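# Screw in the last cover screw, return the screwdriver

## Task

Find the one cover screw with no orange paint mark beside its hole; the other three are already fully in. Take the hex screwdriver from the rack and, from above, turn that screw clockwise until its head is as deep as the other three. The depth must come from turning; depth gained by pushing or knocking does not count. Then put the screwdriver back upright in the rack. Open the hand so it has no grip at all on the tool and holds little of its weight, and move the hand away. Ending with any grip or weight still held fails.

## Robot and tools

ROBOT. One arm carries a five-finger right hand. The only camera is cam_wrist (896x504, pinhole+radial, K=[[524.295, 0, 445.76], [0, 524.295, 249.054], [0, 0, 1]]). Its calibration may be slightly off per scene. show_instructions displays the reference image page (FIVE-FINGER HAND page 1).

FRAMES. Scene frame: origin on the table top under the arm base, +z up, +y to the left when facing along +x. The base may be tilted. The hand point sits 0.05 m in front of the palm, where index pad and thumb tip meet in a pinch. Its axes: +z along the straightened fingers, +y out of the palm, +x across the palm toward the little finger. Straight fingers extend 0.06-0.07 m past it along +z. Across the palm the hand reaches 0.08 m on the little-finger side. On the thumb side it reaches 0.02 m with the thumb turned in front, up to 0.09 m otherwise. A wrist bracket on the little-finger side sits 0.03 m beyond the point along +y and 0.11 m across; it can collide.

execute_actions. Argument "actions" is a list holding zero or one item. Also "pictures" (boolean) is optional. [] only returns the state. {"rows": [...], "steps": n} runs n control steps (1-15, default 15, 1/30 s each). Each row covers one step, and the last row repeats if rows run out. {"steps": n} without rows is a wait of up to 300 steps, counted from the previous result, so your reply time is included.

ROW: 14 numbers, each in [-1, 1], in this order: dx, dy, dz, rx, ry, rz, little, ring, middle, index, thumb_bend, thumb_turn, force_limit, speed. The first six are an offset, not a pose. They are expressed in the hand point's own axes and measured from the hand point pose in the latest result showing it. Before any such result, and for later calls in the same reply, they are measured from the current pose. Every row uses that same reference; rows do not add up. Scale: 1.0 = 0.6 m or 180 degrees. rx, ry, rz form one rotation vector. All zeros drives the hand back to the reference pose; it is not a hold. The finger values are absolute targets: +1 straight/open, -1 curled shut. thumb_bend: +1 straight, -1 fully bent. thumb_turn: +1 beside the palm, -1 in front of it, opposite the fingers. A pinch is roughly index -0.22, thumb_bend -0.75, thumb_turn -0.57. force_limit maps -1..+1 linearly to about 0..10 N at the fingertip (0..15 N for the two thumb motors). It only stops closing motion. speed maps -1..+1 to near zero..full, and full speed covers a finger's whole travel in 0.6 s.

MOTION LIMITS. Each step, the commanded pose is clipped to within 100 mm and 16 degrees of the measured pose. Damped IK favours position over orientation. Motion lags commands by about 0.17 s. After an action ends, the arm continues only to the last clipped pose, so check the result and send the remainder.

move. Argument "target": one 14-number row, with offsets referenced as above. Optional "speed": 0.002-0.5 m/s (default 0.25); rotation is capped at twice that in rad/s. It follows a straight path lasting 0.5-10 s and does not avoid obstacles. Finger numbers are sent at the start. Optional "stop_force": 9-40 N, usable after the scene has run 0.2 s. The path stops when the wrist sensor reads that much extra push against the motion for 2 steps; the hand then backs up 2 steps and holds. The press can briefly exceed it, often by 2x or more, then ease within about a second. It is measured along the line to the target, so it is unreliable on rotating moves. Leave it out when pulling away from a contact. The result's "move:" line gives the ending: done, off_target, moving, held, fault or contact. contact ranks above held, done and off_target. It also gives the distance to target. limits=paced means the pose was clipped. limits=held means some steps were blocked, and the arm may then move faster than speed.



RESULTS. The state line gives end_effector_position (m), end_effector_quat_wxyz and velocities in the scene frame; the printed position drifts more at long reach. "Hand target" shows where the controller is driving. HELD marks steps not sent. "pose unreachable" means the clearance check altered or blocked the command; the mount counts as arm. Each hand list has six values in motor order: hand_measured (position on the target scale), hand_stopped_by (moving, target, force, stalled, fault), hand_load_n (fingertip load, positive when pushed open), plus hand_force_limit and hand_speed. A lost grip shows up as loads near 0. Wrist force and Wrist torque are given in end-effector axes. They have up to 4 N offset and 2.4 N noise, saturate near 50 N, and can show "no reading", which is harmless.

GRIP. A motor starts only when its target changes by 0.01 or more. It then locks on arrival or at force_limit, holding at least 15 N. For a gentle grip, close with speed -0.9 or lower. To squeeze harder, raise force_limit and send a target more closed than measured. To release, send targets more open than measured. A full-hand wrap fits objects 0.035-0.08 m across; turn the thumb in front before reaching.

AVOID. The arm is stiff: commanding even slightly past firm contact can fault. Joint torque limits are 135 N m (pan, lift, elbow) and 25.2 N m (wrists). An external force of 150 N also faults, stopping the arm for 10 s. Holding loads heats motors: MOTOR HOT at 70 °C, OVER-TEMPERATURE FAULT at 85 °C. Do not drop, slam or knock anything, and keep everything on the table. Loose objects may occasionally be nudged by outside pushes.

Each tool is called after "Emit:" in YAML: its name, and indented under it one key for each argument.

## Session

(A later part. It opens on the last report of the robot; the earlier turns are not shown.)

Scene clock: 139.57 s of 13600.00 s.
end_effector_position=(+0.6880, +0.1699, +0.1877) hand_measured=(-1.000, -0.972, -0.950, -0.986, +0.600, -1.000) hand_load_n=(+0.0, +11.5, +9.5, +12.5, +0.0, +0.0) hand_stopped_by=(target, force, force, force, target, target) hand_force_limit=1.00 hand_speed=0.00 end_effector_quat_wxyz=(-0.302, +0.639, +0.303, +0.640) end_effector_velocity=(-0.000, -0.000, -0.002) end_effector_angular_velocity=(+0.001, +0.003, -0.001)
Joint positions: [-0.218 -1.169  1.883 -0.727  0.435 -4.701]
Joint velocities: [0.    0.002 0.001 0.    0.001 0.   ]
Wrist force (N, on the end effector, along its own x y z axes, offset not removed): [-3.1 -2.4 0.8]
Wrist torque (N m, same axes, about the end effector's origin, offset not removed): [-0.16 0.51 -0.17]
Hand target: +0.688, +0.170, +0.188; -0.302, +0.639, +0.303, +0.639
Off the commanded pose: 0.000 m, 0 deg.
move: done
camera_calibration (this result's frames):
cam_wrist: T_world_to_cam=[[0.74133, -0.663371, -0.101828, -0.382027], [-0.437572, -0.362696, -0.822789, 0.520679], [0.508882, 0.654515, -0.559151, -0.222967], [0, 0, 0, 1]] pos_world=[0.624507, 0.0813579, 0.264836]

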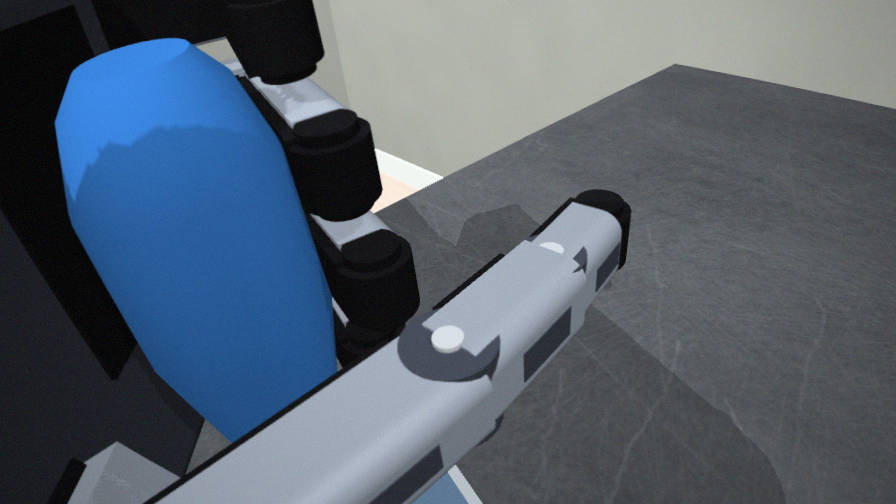

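Emit:
move:
  target: [0,0.0175,-0.0312,-0.175,0,0,-1,-1,-1,-1,0.6,-1,1,0]
  speed: 0.4

Emit:
move:
  target: [0,0.0175,-0.0312,-0.175,0,0,-1,-1,-1,-1,0.6,-1,1,0]
  speed: 0.4

Emit:
execute_actions:
  actions:
    - {"rows":[[0,0,0,0,0,0,-0.5,-0.5,-0.5,-0.5,0.6,-1,1,0.5]],"steps":8}
  pictures: false

Emit:
move:
  target: [-0.0003,-0.0312,0.018,0.175,0,0,-0.5,-0.5,-0.5,-0.5,0.6,-1,1,0.5]
  speed: 0.4

Emit:
move:
  target: [0,-0.0312,0.0175,0.175,0,0,-0.5,-0.5,-0.5,-0.5,0.6,-1,1,0.5]
  speed: 0.4

Emit:
execute_actions:
  actions:
    - {"rows":[[0,0,0,0,0,0,-1,-1,-1,-1,0.6,-1,1,0]],"steps":15}
  pictures: false

Scene clock: 142.03 s of 13600.00 s.
end_effector_position=(+0.6842, +0.1489, +0.1877) hand_measured=(-1.000, -0.972, -0.950, -0.986, +0.600, -1.000) hand_load_n=(+0.0, +9.0, +7.0, +10.5, +0.0, +0.0) hand_stopped_by=(target, force, force, force, target, target) hand_force_limit=1.00 hand_speed=0.00 end_effector_quat_wxyz=(-0.118, +0.697, +0.118, +0.698) end_effector_velocity=(+0.001, -0.000, +0.000) end_effector_angular_velocity=(+0.000, -0.000, -0.010)
Joint positions: [ 0.008 -1.242  1.994 -0.757  1.21  -4.708]
Joint velocities: [ 0.006  0.002 -0.003  0.001  0.016  0.   ]
Wrist force (N, on the end effector, along its own x y z axes, offset not removed): [6.1 -1.4 -0.5]
Wrist torque (N m, same axes, about the end effector's origin, offset not removed): [0.12 0.02 0.05]
Hand target: +0.684, +0.149, +0.188; -0.117, +0.697, +0.118, +0.698
Off the commanded pose: 0.000 m, 0 deg.
move: done
camera_calibration (this result's frames):
cam_wrist: T_world_to_cam=[[0.286486, -0.952594, -0.102424, -0.0388071], [-0.561997, -0.0805042, -0.823212, 0.554565], [0.775941, 0.293401, -0.558418, -0.336335], [0, 0, 0, 1]] pos_world=[0.583758, 0.106358, 0.264735]

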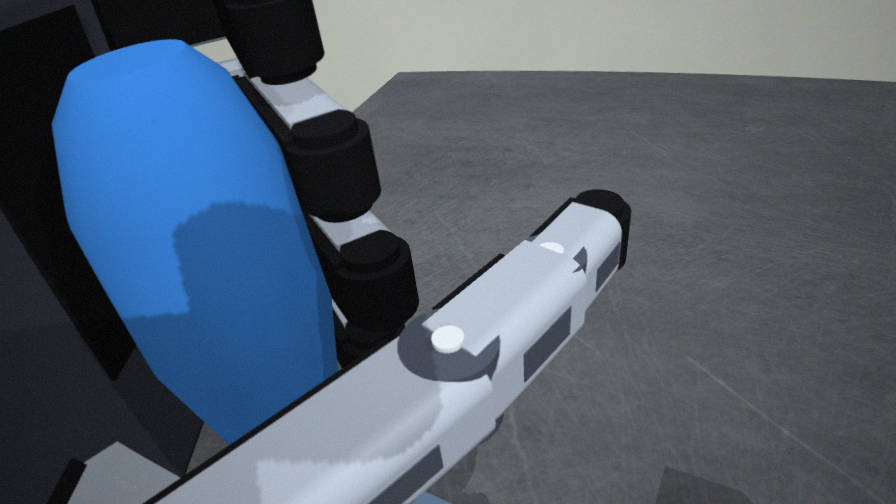

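Scene clock: 143.37 s of 13600.00 s.
end_effector_position=(+0.6699, +0.1329, +0.1875) hand_measured=(-1.000, -0.972, -0.950, -0.986, +0.600, -1.000) hand_load_n=(+0.0, +5.0, +6.0, +10.0, +0.0, +0.0) hand_stopped_by=(target, force, force, force, target, target) hand_force_limit=1.00 hand_speed=0.00 end_effector_quat_wxyz=(+0.075, +0.702, -0.075, +0.704) end_effector_velocity=(+0.000, -0.001, +0.001) end_effector_angular_velocity=(+0.000, -0.000, -0.011)
Joint positions: [ 0.273 -1.133  1.824 -0.695  2.023 -4.709]
Joint velocities: [ 0.003  0.003 -0.008  0.004  0.014  0.   ]
Wrist force (N, on the end effector, along its own x y z axes, offset not removed): [-0.7 -1.5 -0.5]
Wrist torque (N m, same axes, about the end effector's origin, offset not removed): [-0.20 0.10 -0.24]
Hand target: +0.670, +0.133, +0.188; +0.076, +0.702, -0.076, +0.704
Off the commanded pose: 0.000 m, 0 deg.
move: done
camera_calibration (this result's frames):
cam_wrist: T_world_to_cam=[[-0.252435, -0.962099, -0.103164, 0.312472], [-0.520911, 0.224971, -0.823432, 0.477074], [0.815431, -0.154124, -0.557959, -0.287665], [0, 0, 0, 1]] pos_world=[0.561963, 0.148966, 0.264568]

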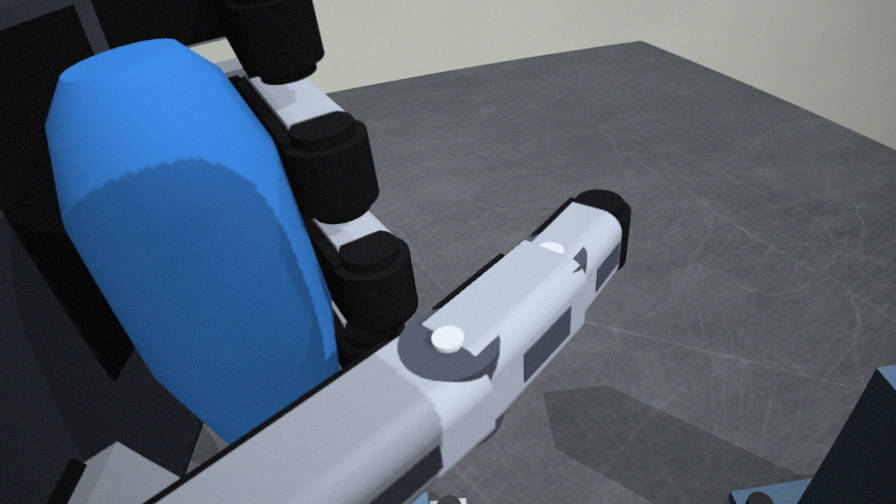

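Scene clock: 143.63 s of 13600.00 s.
end_effector_position=(+0.6699, +0.1329, +0.1876) hand_measured=(-0.592, -0.564, -0.542, -0.580, +0.600, -1.000) hand_load_n=(+0.0, +0.0, +0.5, +0.0, +0.0, +0.0) hand_stopped_by=(moving, moving, moving, moving, target, target) hand_force_limit=1.00 hand_speed=0.50 end_effector_quat_wxyz=(+0.075, +0.702, -0.075, +0.704) end_effector_velocity=(+0.000, +0.000, +0.001) end_effector_angular_velocity=(-0.002, +0.000, +0.001)
Joint positions: [ 0.273 -1.133  1.824 -0.695  2.023 -4.709]
Joint velocities: [-0.    -0.001 -0.     0.001 -0.001 -0.003]
Wrist force (N, on the end effector, along its own x y z axes, offset not removed): [-0.9 -0.6 0.7]
Wrist torque (N m, same axes, about the end effector's origin, offset not removed): [0.00 0.08 -0.17]
Hand target: +0.670, +0.133, +0.188; +0.075, +0.702, -0.075, +0.704
Off the commanded pose: 0.000 m, 0 deg.
Steps of this call (steps 1 to 8: all 8 steps of this action). Readings (end_effector_position | what the end effector reports):
1: (+0.6699, +0.1329, +0.1876) | hand_measured=(-1.000, -0.972, -0.950, -0.986, +0.600, -1.000) hand_load_n=(+0.0, +5.0, +6.0, +10.0, +0.0, +0.0) hand_stopped_by=(moving, moving, moving, moving, target, target) hand_force_limit=1.00 hand_speed=0.50
2: (+0.6699, +0.1329, +0.1876) | hand_measured=(-1.000, -0.972, -0.950, -0.986, +0.600, -1.000) hand_load_n=(+0.0, +5.0, +5.5, +10.0, +0.0, +0.0) hand_stopped_by=(moving, moving, moving, moving, target, target) hand_force_limit=1.00 hand_speed=0.50
4: (+0.6699, +0.1329, +0.1876) | hand_measured=(-0.924, -0.898, -0.876, -0.912, +0.600, -1.000) hand_load_n=(+0.0, +0.0, +0.0, +0.0, +0.0, +0.0) hand_stopped_by=(moving, moving, moving, moving, target, target) hand_force_limit=1.00 hand_speed=0.50
8: the state above

Scene clock: 145.20 s of 13600.00 s.
end_effector_position=(+0.6843, +0.1489, +0.1874) hand_measured=(-0.500, -0.500, -0.500, -0.500, +0.600, -1.000) hand_load_n=(+0.0, +0.0, +0.0, +0.0, +0.0, +0.0) hand_stopped_by=(target, target, target, target, target, target) hand_force_limit=1.00 hand_speed=0.50 end_effector_quat_wxyz=(-0.118, +0.697, +0.118, +0.698) end_effector_velocity=(+0.001, +0.001, -0.000) end_effector_angular_velocity=(+0.000, -0.000, +0.012)
Joint positions: [ 0.009 -1.242  1.993 -0.757  1.21  -4.708]
Joint velocities: [-0.006  0.002 -0.002 -0.    -0.017  0.   ]
Wrist force (N, on the end effector, along its own x y z axes, offset not removed): [-2.9 -0.7 -1.2]
Wrist torque (N m, same axes, about the end effector's origin, offset not removed): [0.05 0.48 -0.39]
Hand target: +0.684, +0.149, +0.188; -0.118, +0.697, +0.119, +0.698
Off the commanded pose: 0.000 m, 0 deg.
move: done
camera_calibration (this result's frames):
cam_wrist: T_world_to_cam=[[0.286514, -0.952599, -0.102295, -0.0388772], [-0.562004, -0.0806351, -0.823195, 0.5545], [0.775926, 0.293347, -0.558468, -0.336555], [0, 0, 0, 1]] pos_world=[0.583912, 0.106405, 0.264529]

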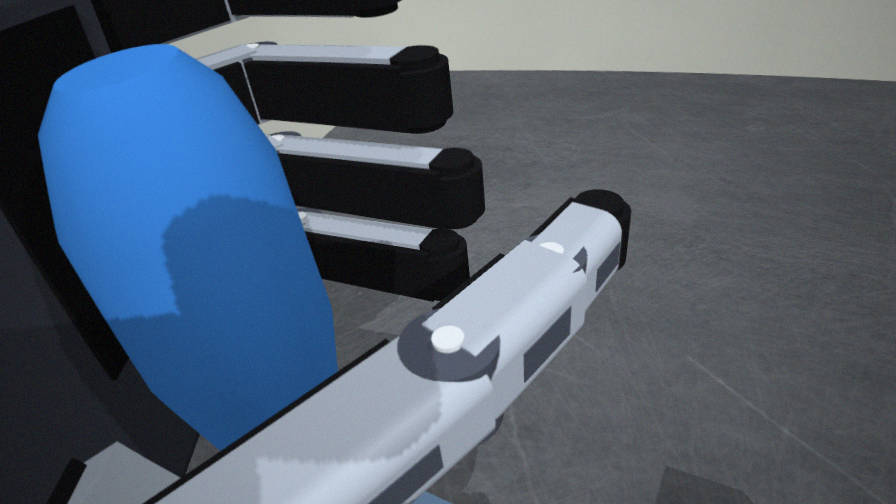

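Scene clock: 146.50 s of 13600.00 s.
end_effector_position=(+0.6880, +0.1699, +0.1874) hand_measured=(-0.500, -0.500, -0.500, -0.500, +0.600, -1.000) hand_load_n=(+0.0, +0.0, +0.0, +0.0, +0.0, +0.0) hand_stopped_by=(target, target, target, target, target, target) hand_force_limit=1.00 hand_speed=0.50 end_effector_quat_wxyz=(-0.302, +0.639, +0.303, +0.640) end_effector_velocity=(+0.001, +0.001, +0.000) end_effector_angular_velocity=(-0.002, +0.000, +0.013)
Joint positions: [-0.218 -1.169  1.884 -0.728  0.435 -4.701]
Joint velocities: [-0.002  0.005 -0.009  0.007 -0.015 -0.003]
Wrist force (N, on the end effector, along its own x y z axes, offset not removed): [-1.4 -0.2 -0.8]
Wrist torque (N m, same axes, about the end effector's origin, offset not removed): [0.03 0.19 -0.18]
Hand target: +0.688, +0.170, +0.187; -0.302, +0.639, +0.303, +0.639
Off the commanded pose: 0.000 m, 0 deg.
move: done
camera_calibration (this result's frames):
cam_wrist: T_world_to_cam=[[0.741205, -0.663509, -0.101836, -0.381958], [-0.437627, -0.362587, -0.822808, 0.520491], [0.509016, 0.654436, -0.559121, -0.223192], [0, 0, 0, 1]] pos_world=[0.624499, 0.0813551, 0.264576]

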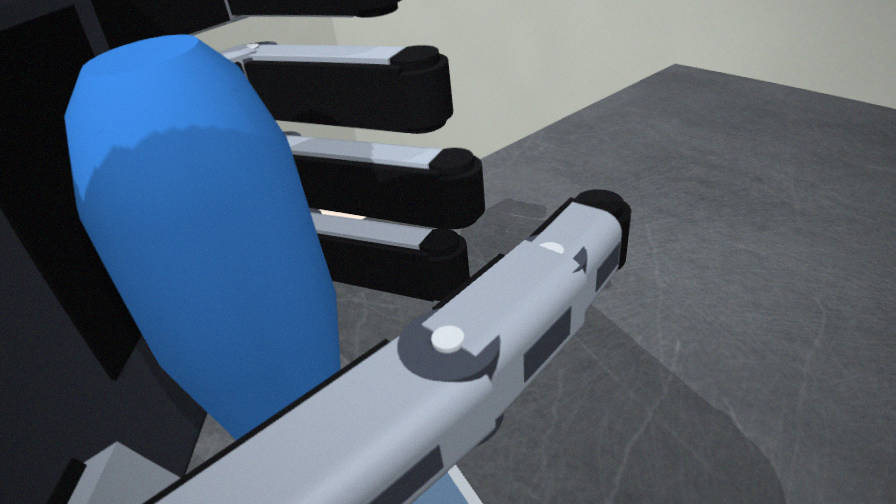

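Scene clock: 147.00 s of 13600.00 s.
end_effector_position=(+0.6881, +0.1698, +0.1875) hand_measured=(-1.000, -0.970, -0.948, -0.986, +0.600, -1.000) hand_load_n=(+0.0, +11.5, +9.5, +12.5, +0.0, +0.0) hand_stopped_by=(target, force, force, force, target, target) hand_force_limit=1.00 hand_speed=0.00 end_effector_quat_wxyz=(-0.302, +0.639, +0.303, +0.640) end_effector_velocity=(-0.000, -0.000, -0.000) end_effector_angular_velocity=(+0.001, +0.001, -0.002)
Joint positions: [-0.218 -1.169  1.884 -0.728  0.435 -4.701]
Joint velocities: [ 0.    -0.001  0.001  0.     0.002  0.001]
Wrist force (N, on the end effector, along its own x y z axes, offset not removed): [-2.7 -2.5 0.4]
Wrist torque (N m, same axes, about the end effector's origin, offset not removed): [-0.18 0.43 -0.16]
Hand target: +0.688, +0.170, +0.187; -0.302, +0.639, +0.303, +0.640
Off the commanded pose: 0.000 m, 0 deg.
Steps of this call (steps 1 to 15: all 15 steps of this action). Readings (end_effector_position | what the end effector reports):
1: (+0.6880, +0.1699, +0.1874) | hand_measured=(-0.500, -0.500, -0.500, -0.500, +0.600, -1.000) hand_load_n=(+0.0, +0.0, +0.0, +0.0, +0.0, +0.0) hand_stopped_by=(moving, moving, moving, moving, target, target) hand_force_limit=1.00 hand_speed=0.00
2: (+0.6880, +0.1699, +0.1874) | hand_measured=(-0.500, -0.500, -0.500, -0.500, +0.600, -1.000) hand_load_n=(+0.0, +0.0, +0.0, +0.0, +0.0, +0.0) hand_stopped_by=(moving, moving, moving, moving, target, target) hand_force_limit=1.00 hand_speed=0.00
4: (+0.6880, +0.1699, +0.1874) | hand_measured=(-0.550, -0.550, -0.550, -0.550, +0.600, -1.000) hand_load_n=(+0.0, +0.0, +0.0, +0.0, +0.0, +0.0) hand_stopped_by=(moving, moving, moving, moving, target, target) hand_force_limit=1.00 hand_speed=0.00
8: (+0.6881, +0.1699, +0.1874) | hand_measured=(-0.772, -0.772, -0.772, -0.772, +0.600, -1.000) hand_load_n=(+0.0, +0.0, +0.0, +0.0, +0.0, +0.0) hand_stopped_by=(moving, moving, moving, moving, target, target) hand_force_limit=1.00 hand_speed=0.00
15: the state above

Works. Repeat.

Emit:
move:
  target: [0,0.0175,-0.0312,-0.175,0,0,-1,-1,-1,-1,0.6,-1,1,0]
  speed: 0.4

Emit:
move:
  target: [0,0.0175,-0.0312,-0.175,0,0,-1,-1,-1,-1,0.6,-1,1,0]
  speed: 0.4

Emit:
execute_actions:
  actions:
    - {"rows":[[0,0,0,0,0,0,-0.5,-0.5,-0.5,-0.5,0.6,-1,1,0.5]],"steps":8}
  pictures: false

Emit:
move:
  target: [-0.0003,-0.0312,0.018,0.175,0,0,-0.5,-0.5,-0.5,-0.5,0.6,-1,1,0.5]
  speed: 0.4

Emit:
move:
  target: [0,-0.0312,0.0175,0.175,0,0,-0.5,-0.5,-0.5,-0.5,0.6,-1,1,0.5]
  speed: 0.4

Emit:
execute_actions:
  actions:
    - {"rows":[[0,0,0,0,0,0,-1,-1,-1,-1,0.6,-1,1,0]],"steps":15}
  pictures: false

Scene clock: 149.40 s of 13600.00 s.
end_effector_position=(+0.6843, +0.1488, +0.1875) hand_measured=(-1.000, -0.970, -0.948, -0.986, +0.600, -1.000) hand_load_n=(+0.0, +9.0, +7.0, +10.5, +0.0, +0.0) hand_stopped_by=(target, force, force, force, target, target) hand_force_limit=1.00 hand_speed=0.00 end_effector_quat_wxyz=(-0.118, +0.697, +0.118, +0.698) end_effector_velocity=(+0.001, -0.000, +0.000) end_effector_angular_velocity=(-0.001, -0.001, -0.010)
Joint positions: [ 0.008 -1.242  1.994 -0.758  1.21  -4.708]
Joint velocities: [ 0.006  0.001 -0.003  0.002  0.015 -0.001]
Wrist force (N, on the end effector, along its own x y z axes, offset not removed): [6.7 -2.5 -2.6]
Wrist torque (N m, same axes, about the end effector's origin, offset not removed): [-0.07 -0.20 0.05]
Hand target: +0.684, +0.149, +0.188; -0.117, +0.697, +0.118, +0.698
Off the commanded pose: 0.000 m, 0 deg.
move: done
camera_calibration (this result's frames):
cam_wrist: T_world_to_cam=[[0.286272, -0.952675, -0.102264, -0.038806], [-0.561788, -0.0804305, -0.823362, 0.554352], [0.776171, 0.293157, -0.558227, -0.336639], [0, 0, 0, 1]] pos_world=[0.583827, 0.106305, 0.264543]

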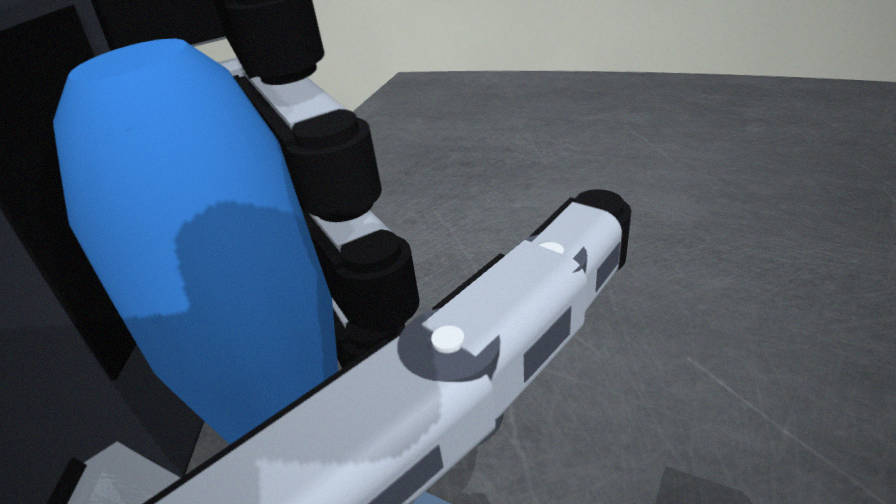

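Scene clock: 150.73 s of 13600.00 s.
end_effector_position=(+0.6700, +0.1328, +0.1874) hand_measured=(-1.000, -0.970, -0.948, -0.986, +0.600, -1.000) hand_load_n=(+0.0, +5.0, +5.5, +10.0, +0.0, +0.0) hand_stopped_by=(target, force, force, force, target, target) hand_force_limit=1.00 hand_speed=0.00 end_effector_quat_wxyz=(+0.076, +0.702, -0.075, +0.704) end_effector_velocity=(+0.000, -0.001, -0.000) end_effector_angular_velocity=(-0.001, +0.002, -0.011)
Joint positions: [ 0.273 -1.132  1.824 -0.696  2.024 -4.71 ]
Joint velocities: [ 0.003  0.005 -0.008  0.004  0.014 -0.   ]
Wrist force (N, on the end effector, along its own x y z axes, offset not removed): [-1.9 -1.9 0.7]
Wrist torque (N m, same axes, about the end effector's origin, offset not removed): [-0.31 0.23 -0.30]
Hand target: +0.670, +0.133, +0.187; +0.076, +0.702, -0.076, +0.704
Off the commanded pose: 0.000 m, 0 deg.
move: done
camera_calibration (this result's frames):
cam_wrist: T_world_to_cam=[[-0.252651, -0.962043, -0.103153, 0.312536], [-0.520625, 0.225035, -0.823595, 0.476833], [0.815547, -0.154378, -0.557719, -0.287941], [0, 0, 0, 1]] pos_world=[0.562043, 0.148918, 0.264366]

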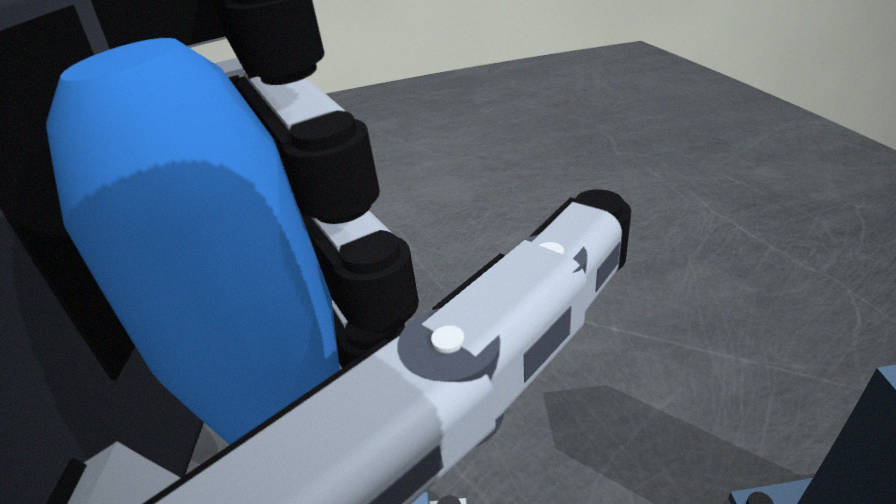

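Scene clock: 151.00 s of 13600.00 s.
end_effector_position=(+0.6700, +0.1329, +0.1874) hand_measured=(-0.592, -0.562, -0.540, -0.578, +0.600, -1.000) hand_load_n=(+0.0, +0.0, +0.5, +0.0, +0.0, +0.0) hand_stopped_by=(moving, moving, moving, moving, target, target) hand_force_limit=1.00 hand_speed=0.50 end_effector_quat_wxyz=(+0.076, +0.702, -0.075, +0.704) end_effector_velocity=(+0.000, +0.000, +0.001) end_effector_angular_velocity=(+0.002, -0.003, +0.001)
Joint positions: [ 0.273 -1.132  1.824 -0.696  2.024 -4.71 ]
Joint velocities: [-0.    -0.002  0.    -0.001 -0.001  0.001]
Wrist force (N, on the end effector, along its own x y z axes, offset not removed): [-3.2 -2.1 0.6]
Wrist torque (N m, same axes, about the end effector's origin, offset not removed): [-0.29 0.55 -0.28]
Hand target: +0.670, +0.133, +0.187; +0.076, +0.702, -0.075, +0.704
Off the commanded pose: 0.000 m, 0 deg.
Steps of this call (steps 1 to 8: all 8 steps of this action). Readings (end_effector_position | what the end effector reports):
1: (+0.6700, +0.1328, +0.1874) | hand_measured=(-1.000, -0.970, -0.948, -0.986, +0.600, -1.000) hand_load_n=(+0.0, +5.0, +5.5, +10.0, +0.0, +0.0) hand_stopped_by=(moving, moving, moving, moving, target, target) hand_force_limit=1.00 hand_speed=0.50
2: (+0.6700, +0.1328, +0.1874) | hand_measured=(-1.000, -0.970, -0.948, -0.986, +0.600, -1.000) hand_load_n=(+0.0, +5.0, +5.5, +10.0, +0.0, +0.0) hand_stopped_by=(moving, moving, moving, moving, target, target) hand_force_limit=1.00 hand_speed=0.50
4: (+0.6700, +0.1328, +0.1874) | hand_measured=(-0.924, -0.896, -0.874, -0.912, +0.600, -1.000) hand_load_n=(+0.0, +0.0, +0.0, +0.0, +0.0, +0.0) hand_stopped_by=(moving, moving, moving, moving, target, target) hand_force_limit=1.00 hand_speed=0.50
8: the state above

Scene clock: 152.57 s of 13600.00 s.
end_effector_position=(+0.6844, +0.1488, +0.1873) hand_measured=(-0.500, -0.500, -0.500, -0.500, +0.600, -1.000) hand_load_n=(+0.0, +0.0, +0.0, +0.0, +0.0, +0.0) hand_stopped_by=(target, target, target, target, target, target) hand_force_limit=1.00 hand_speed=0.50 end_effector_quat_wxyz=(-0.118, +0.697, +0.118, +0.698) end_effector_velocity=(+0.001, +0.000, +0.001) end_effector_angular_velocity=(+0.001, -0.002, +0.011)
Joint positions: [ 0.008 -1.241  1.993 -0.758  1.21  -4.708]
Joint velocities: [-0.006  0.    -0.002  0.    -0.016  0.001]
Wrist force (N, on the end effector, along its own x y z axes, offset not removed): [1.0 -1.3 -0.2]
Wrist torque (N m, same axes, about the end effector's origin, offset not removed): [-0.08 -0.06 -0.06]
Hand target: +0.685, +0.149, +0.187; -0.118, +0.696, +0.119, +0.698
Off the commanded pose: 0.000 m, 0 deg.
move: done
camera_calibration (this result's frames):
cam_wrist: T_world_to_cam=[[0.2863, -0.952681, -0.102136, -0.0388759], [-0.561794, -0.0805604, -0.823346, 0.554286], [0.776157, 0.293103, -0.558274, -0.33686], [0, 0, 0, 1]] pos_world=[0.583981, 0.106352, 0.264338]

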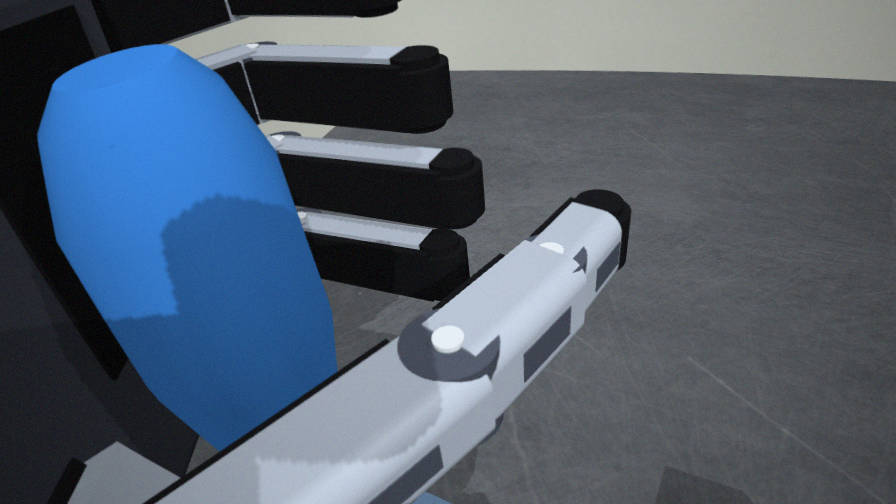

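Scene clock: 153.87 s of 13600.00 s.
end_effector_position=(+0.6881, +0.1698, +0.1872) hand_measured=(-0.500, -0.500, -0.500, -0.500, +0.600, -1.000) hand_load_n=(+0.0, +0.0, +0.0, +0.0, +0.0, +0.0) hand_stopped_by=(target, target, target, target, target, target) hand_force_limit=1.00 hand_speed=0.50 end_effector_quat_wxyz=(-0.302, +0.639, +0.303, +0.640) end_effector_velocity=(+0.001, +0.001, +0.001) end_effector_angular_velocity=(-0.001, -0.001, +0.011)
Joint positions: [-0.218 -1.169  1.884 -0.728  0.436 -4.701]
Joint velocities: [-0.002  0.003 -0.009  0.006 -0.013 -0.002]
Wrist force (N, on the end effector, along its own x y z axes, offset not removed): [-2.5 -1.9 0.9]
Wrist torque (N m, same axes, about the end effector's origin, offset not removed): [-0.40 0.30 -0.24]
Hand target: +0.688, +0.170, +0.187; -0.302, +0.639, +0.303, +0.639
Off the commanded pose: 0.000 m, 0 deg.
move: done
camera_calibration (this result's frames):
cam_wrist: T_world_to_cam=[[0.741064, -0.663707, -0.101574, -0.382031], [-0.437489, -0.362544, -0.822901, 0.520284], [0.50934, 0.65426, -0.559033, -0.223493], [0, 0, 0, 1]] pos_world=[0.624562, 0.0812914, 0.264398]

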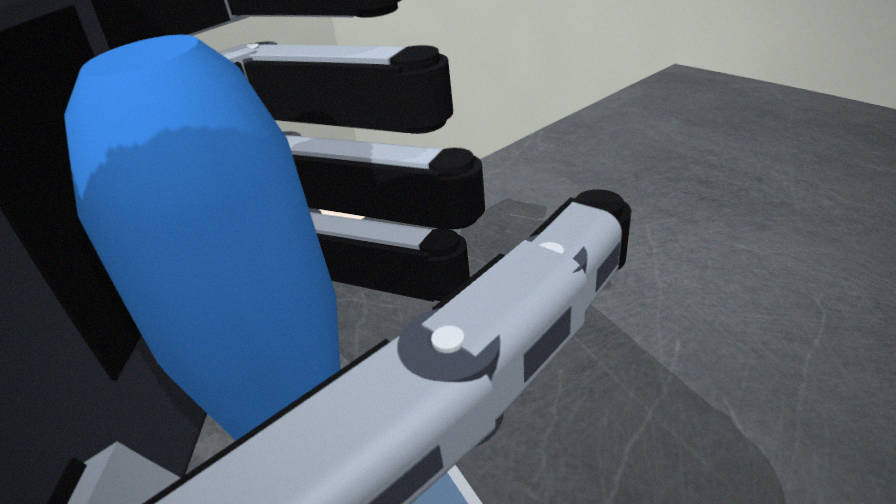

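Scene clock: 154.37 s of 13600.00 s.
end_effector_position=(+0.6882, +0.1697, +0.1873) hand_measured=(-1.000, -0.968, -0.948, -0.986, +0.600, -1.000) hand_load_n=(+0.0, +11.5, +9.5, +12.5, +0.0, +0.0) hand_stopped_by=(target, force, force, force, target, target) hand_force_limit=1.00 hand_speed=0.00 end_effector_quat_wxyz=(-0.302, +0.639, +0.303, +0.640) end_effector_velocity=(-0.000, -0.000, -0.001) end_effector_angular_velocity=(+0.001, +0.002, -0.001)
Joint positions: [-0.218 -1.169  1.884 -0.728  0.436 -4.701]
Joint velocities: [ 0.     0.001  0.001 -0.001  0.001  0.001]
Wrist force (N, on the end effector, along its own x y z axes, offset not removed): [-2.6 -3.0 1.9]
Wrist torque (N m, same axes, about the end effector's origin, offset not removed): [-0.37 0.40 -0.19]
Hand target: +0.688, +0.170, +0.187; -0.302, +0.639, +0.303, +0.640
Off the commanded pose: 0.000 m, 0 deg.
Steps of this call (steps 1 to 15: all 15 steps of this action). Readings (end_effector_position | what the end effector reports):
1: (+0.6881, +0.1698, +0.1872) | hand_measured=(-0.500, -0.500, -0.500, -0.500, +0.600, -1.000) hand_load_n=(+0.0, +0.0, +0.0, +0.0, +0.0, +0.0) hand_stopped_by=(moving, moving, moving, moving, target, target) hand_force_limit=1.00 hand_speed=0.00
2: (+0.6881, +0.1699, +0.1872) | hand_measured=(-0.500, -0.500, -0.500, -0.500, +0.600, -1.000) hand_load_n=(+0.0, +0.0, +0.0, +0.0, +0.0, +0.0) hand_stopped_by=(moving, moving, moving, moving, target, target) hand_force_limit=1.00 hand_speed=0.00
4: (+0.6881, +0.1699, +0.1872) | hand_measured=(-0.550, -0.550, -0.550, -0.550, +0.600, -1.000) hand_load_n=(+0.0, +0.0, +0.0, +0.0, +0.0, +0.0) hand_stopped_by=(moving, moving, moving, moving, target, target) hand_force_limit=1.00 hand_speed=0.00
8: (+0.6882, +0.1698, +0.1873) | hand_measured=(-0.772, -0.772, -0.772, -0.772, +0.600, -1.000) hand_load_n=(+0.0, +0.0, +0.0, +0.0, +0.0, +0.0) hand_stopped_by=(moving, moving, moving, moving, target, target) hand_force_limit=1.00 hand_speed=0.00
15: the state above


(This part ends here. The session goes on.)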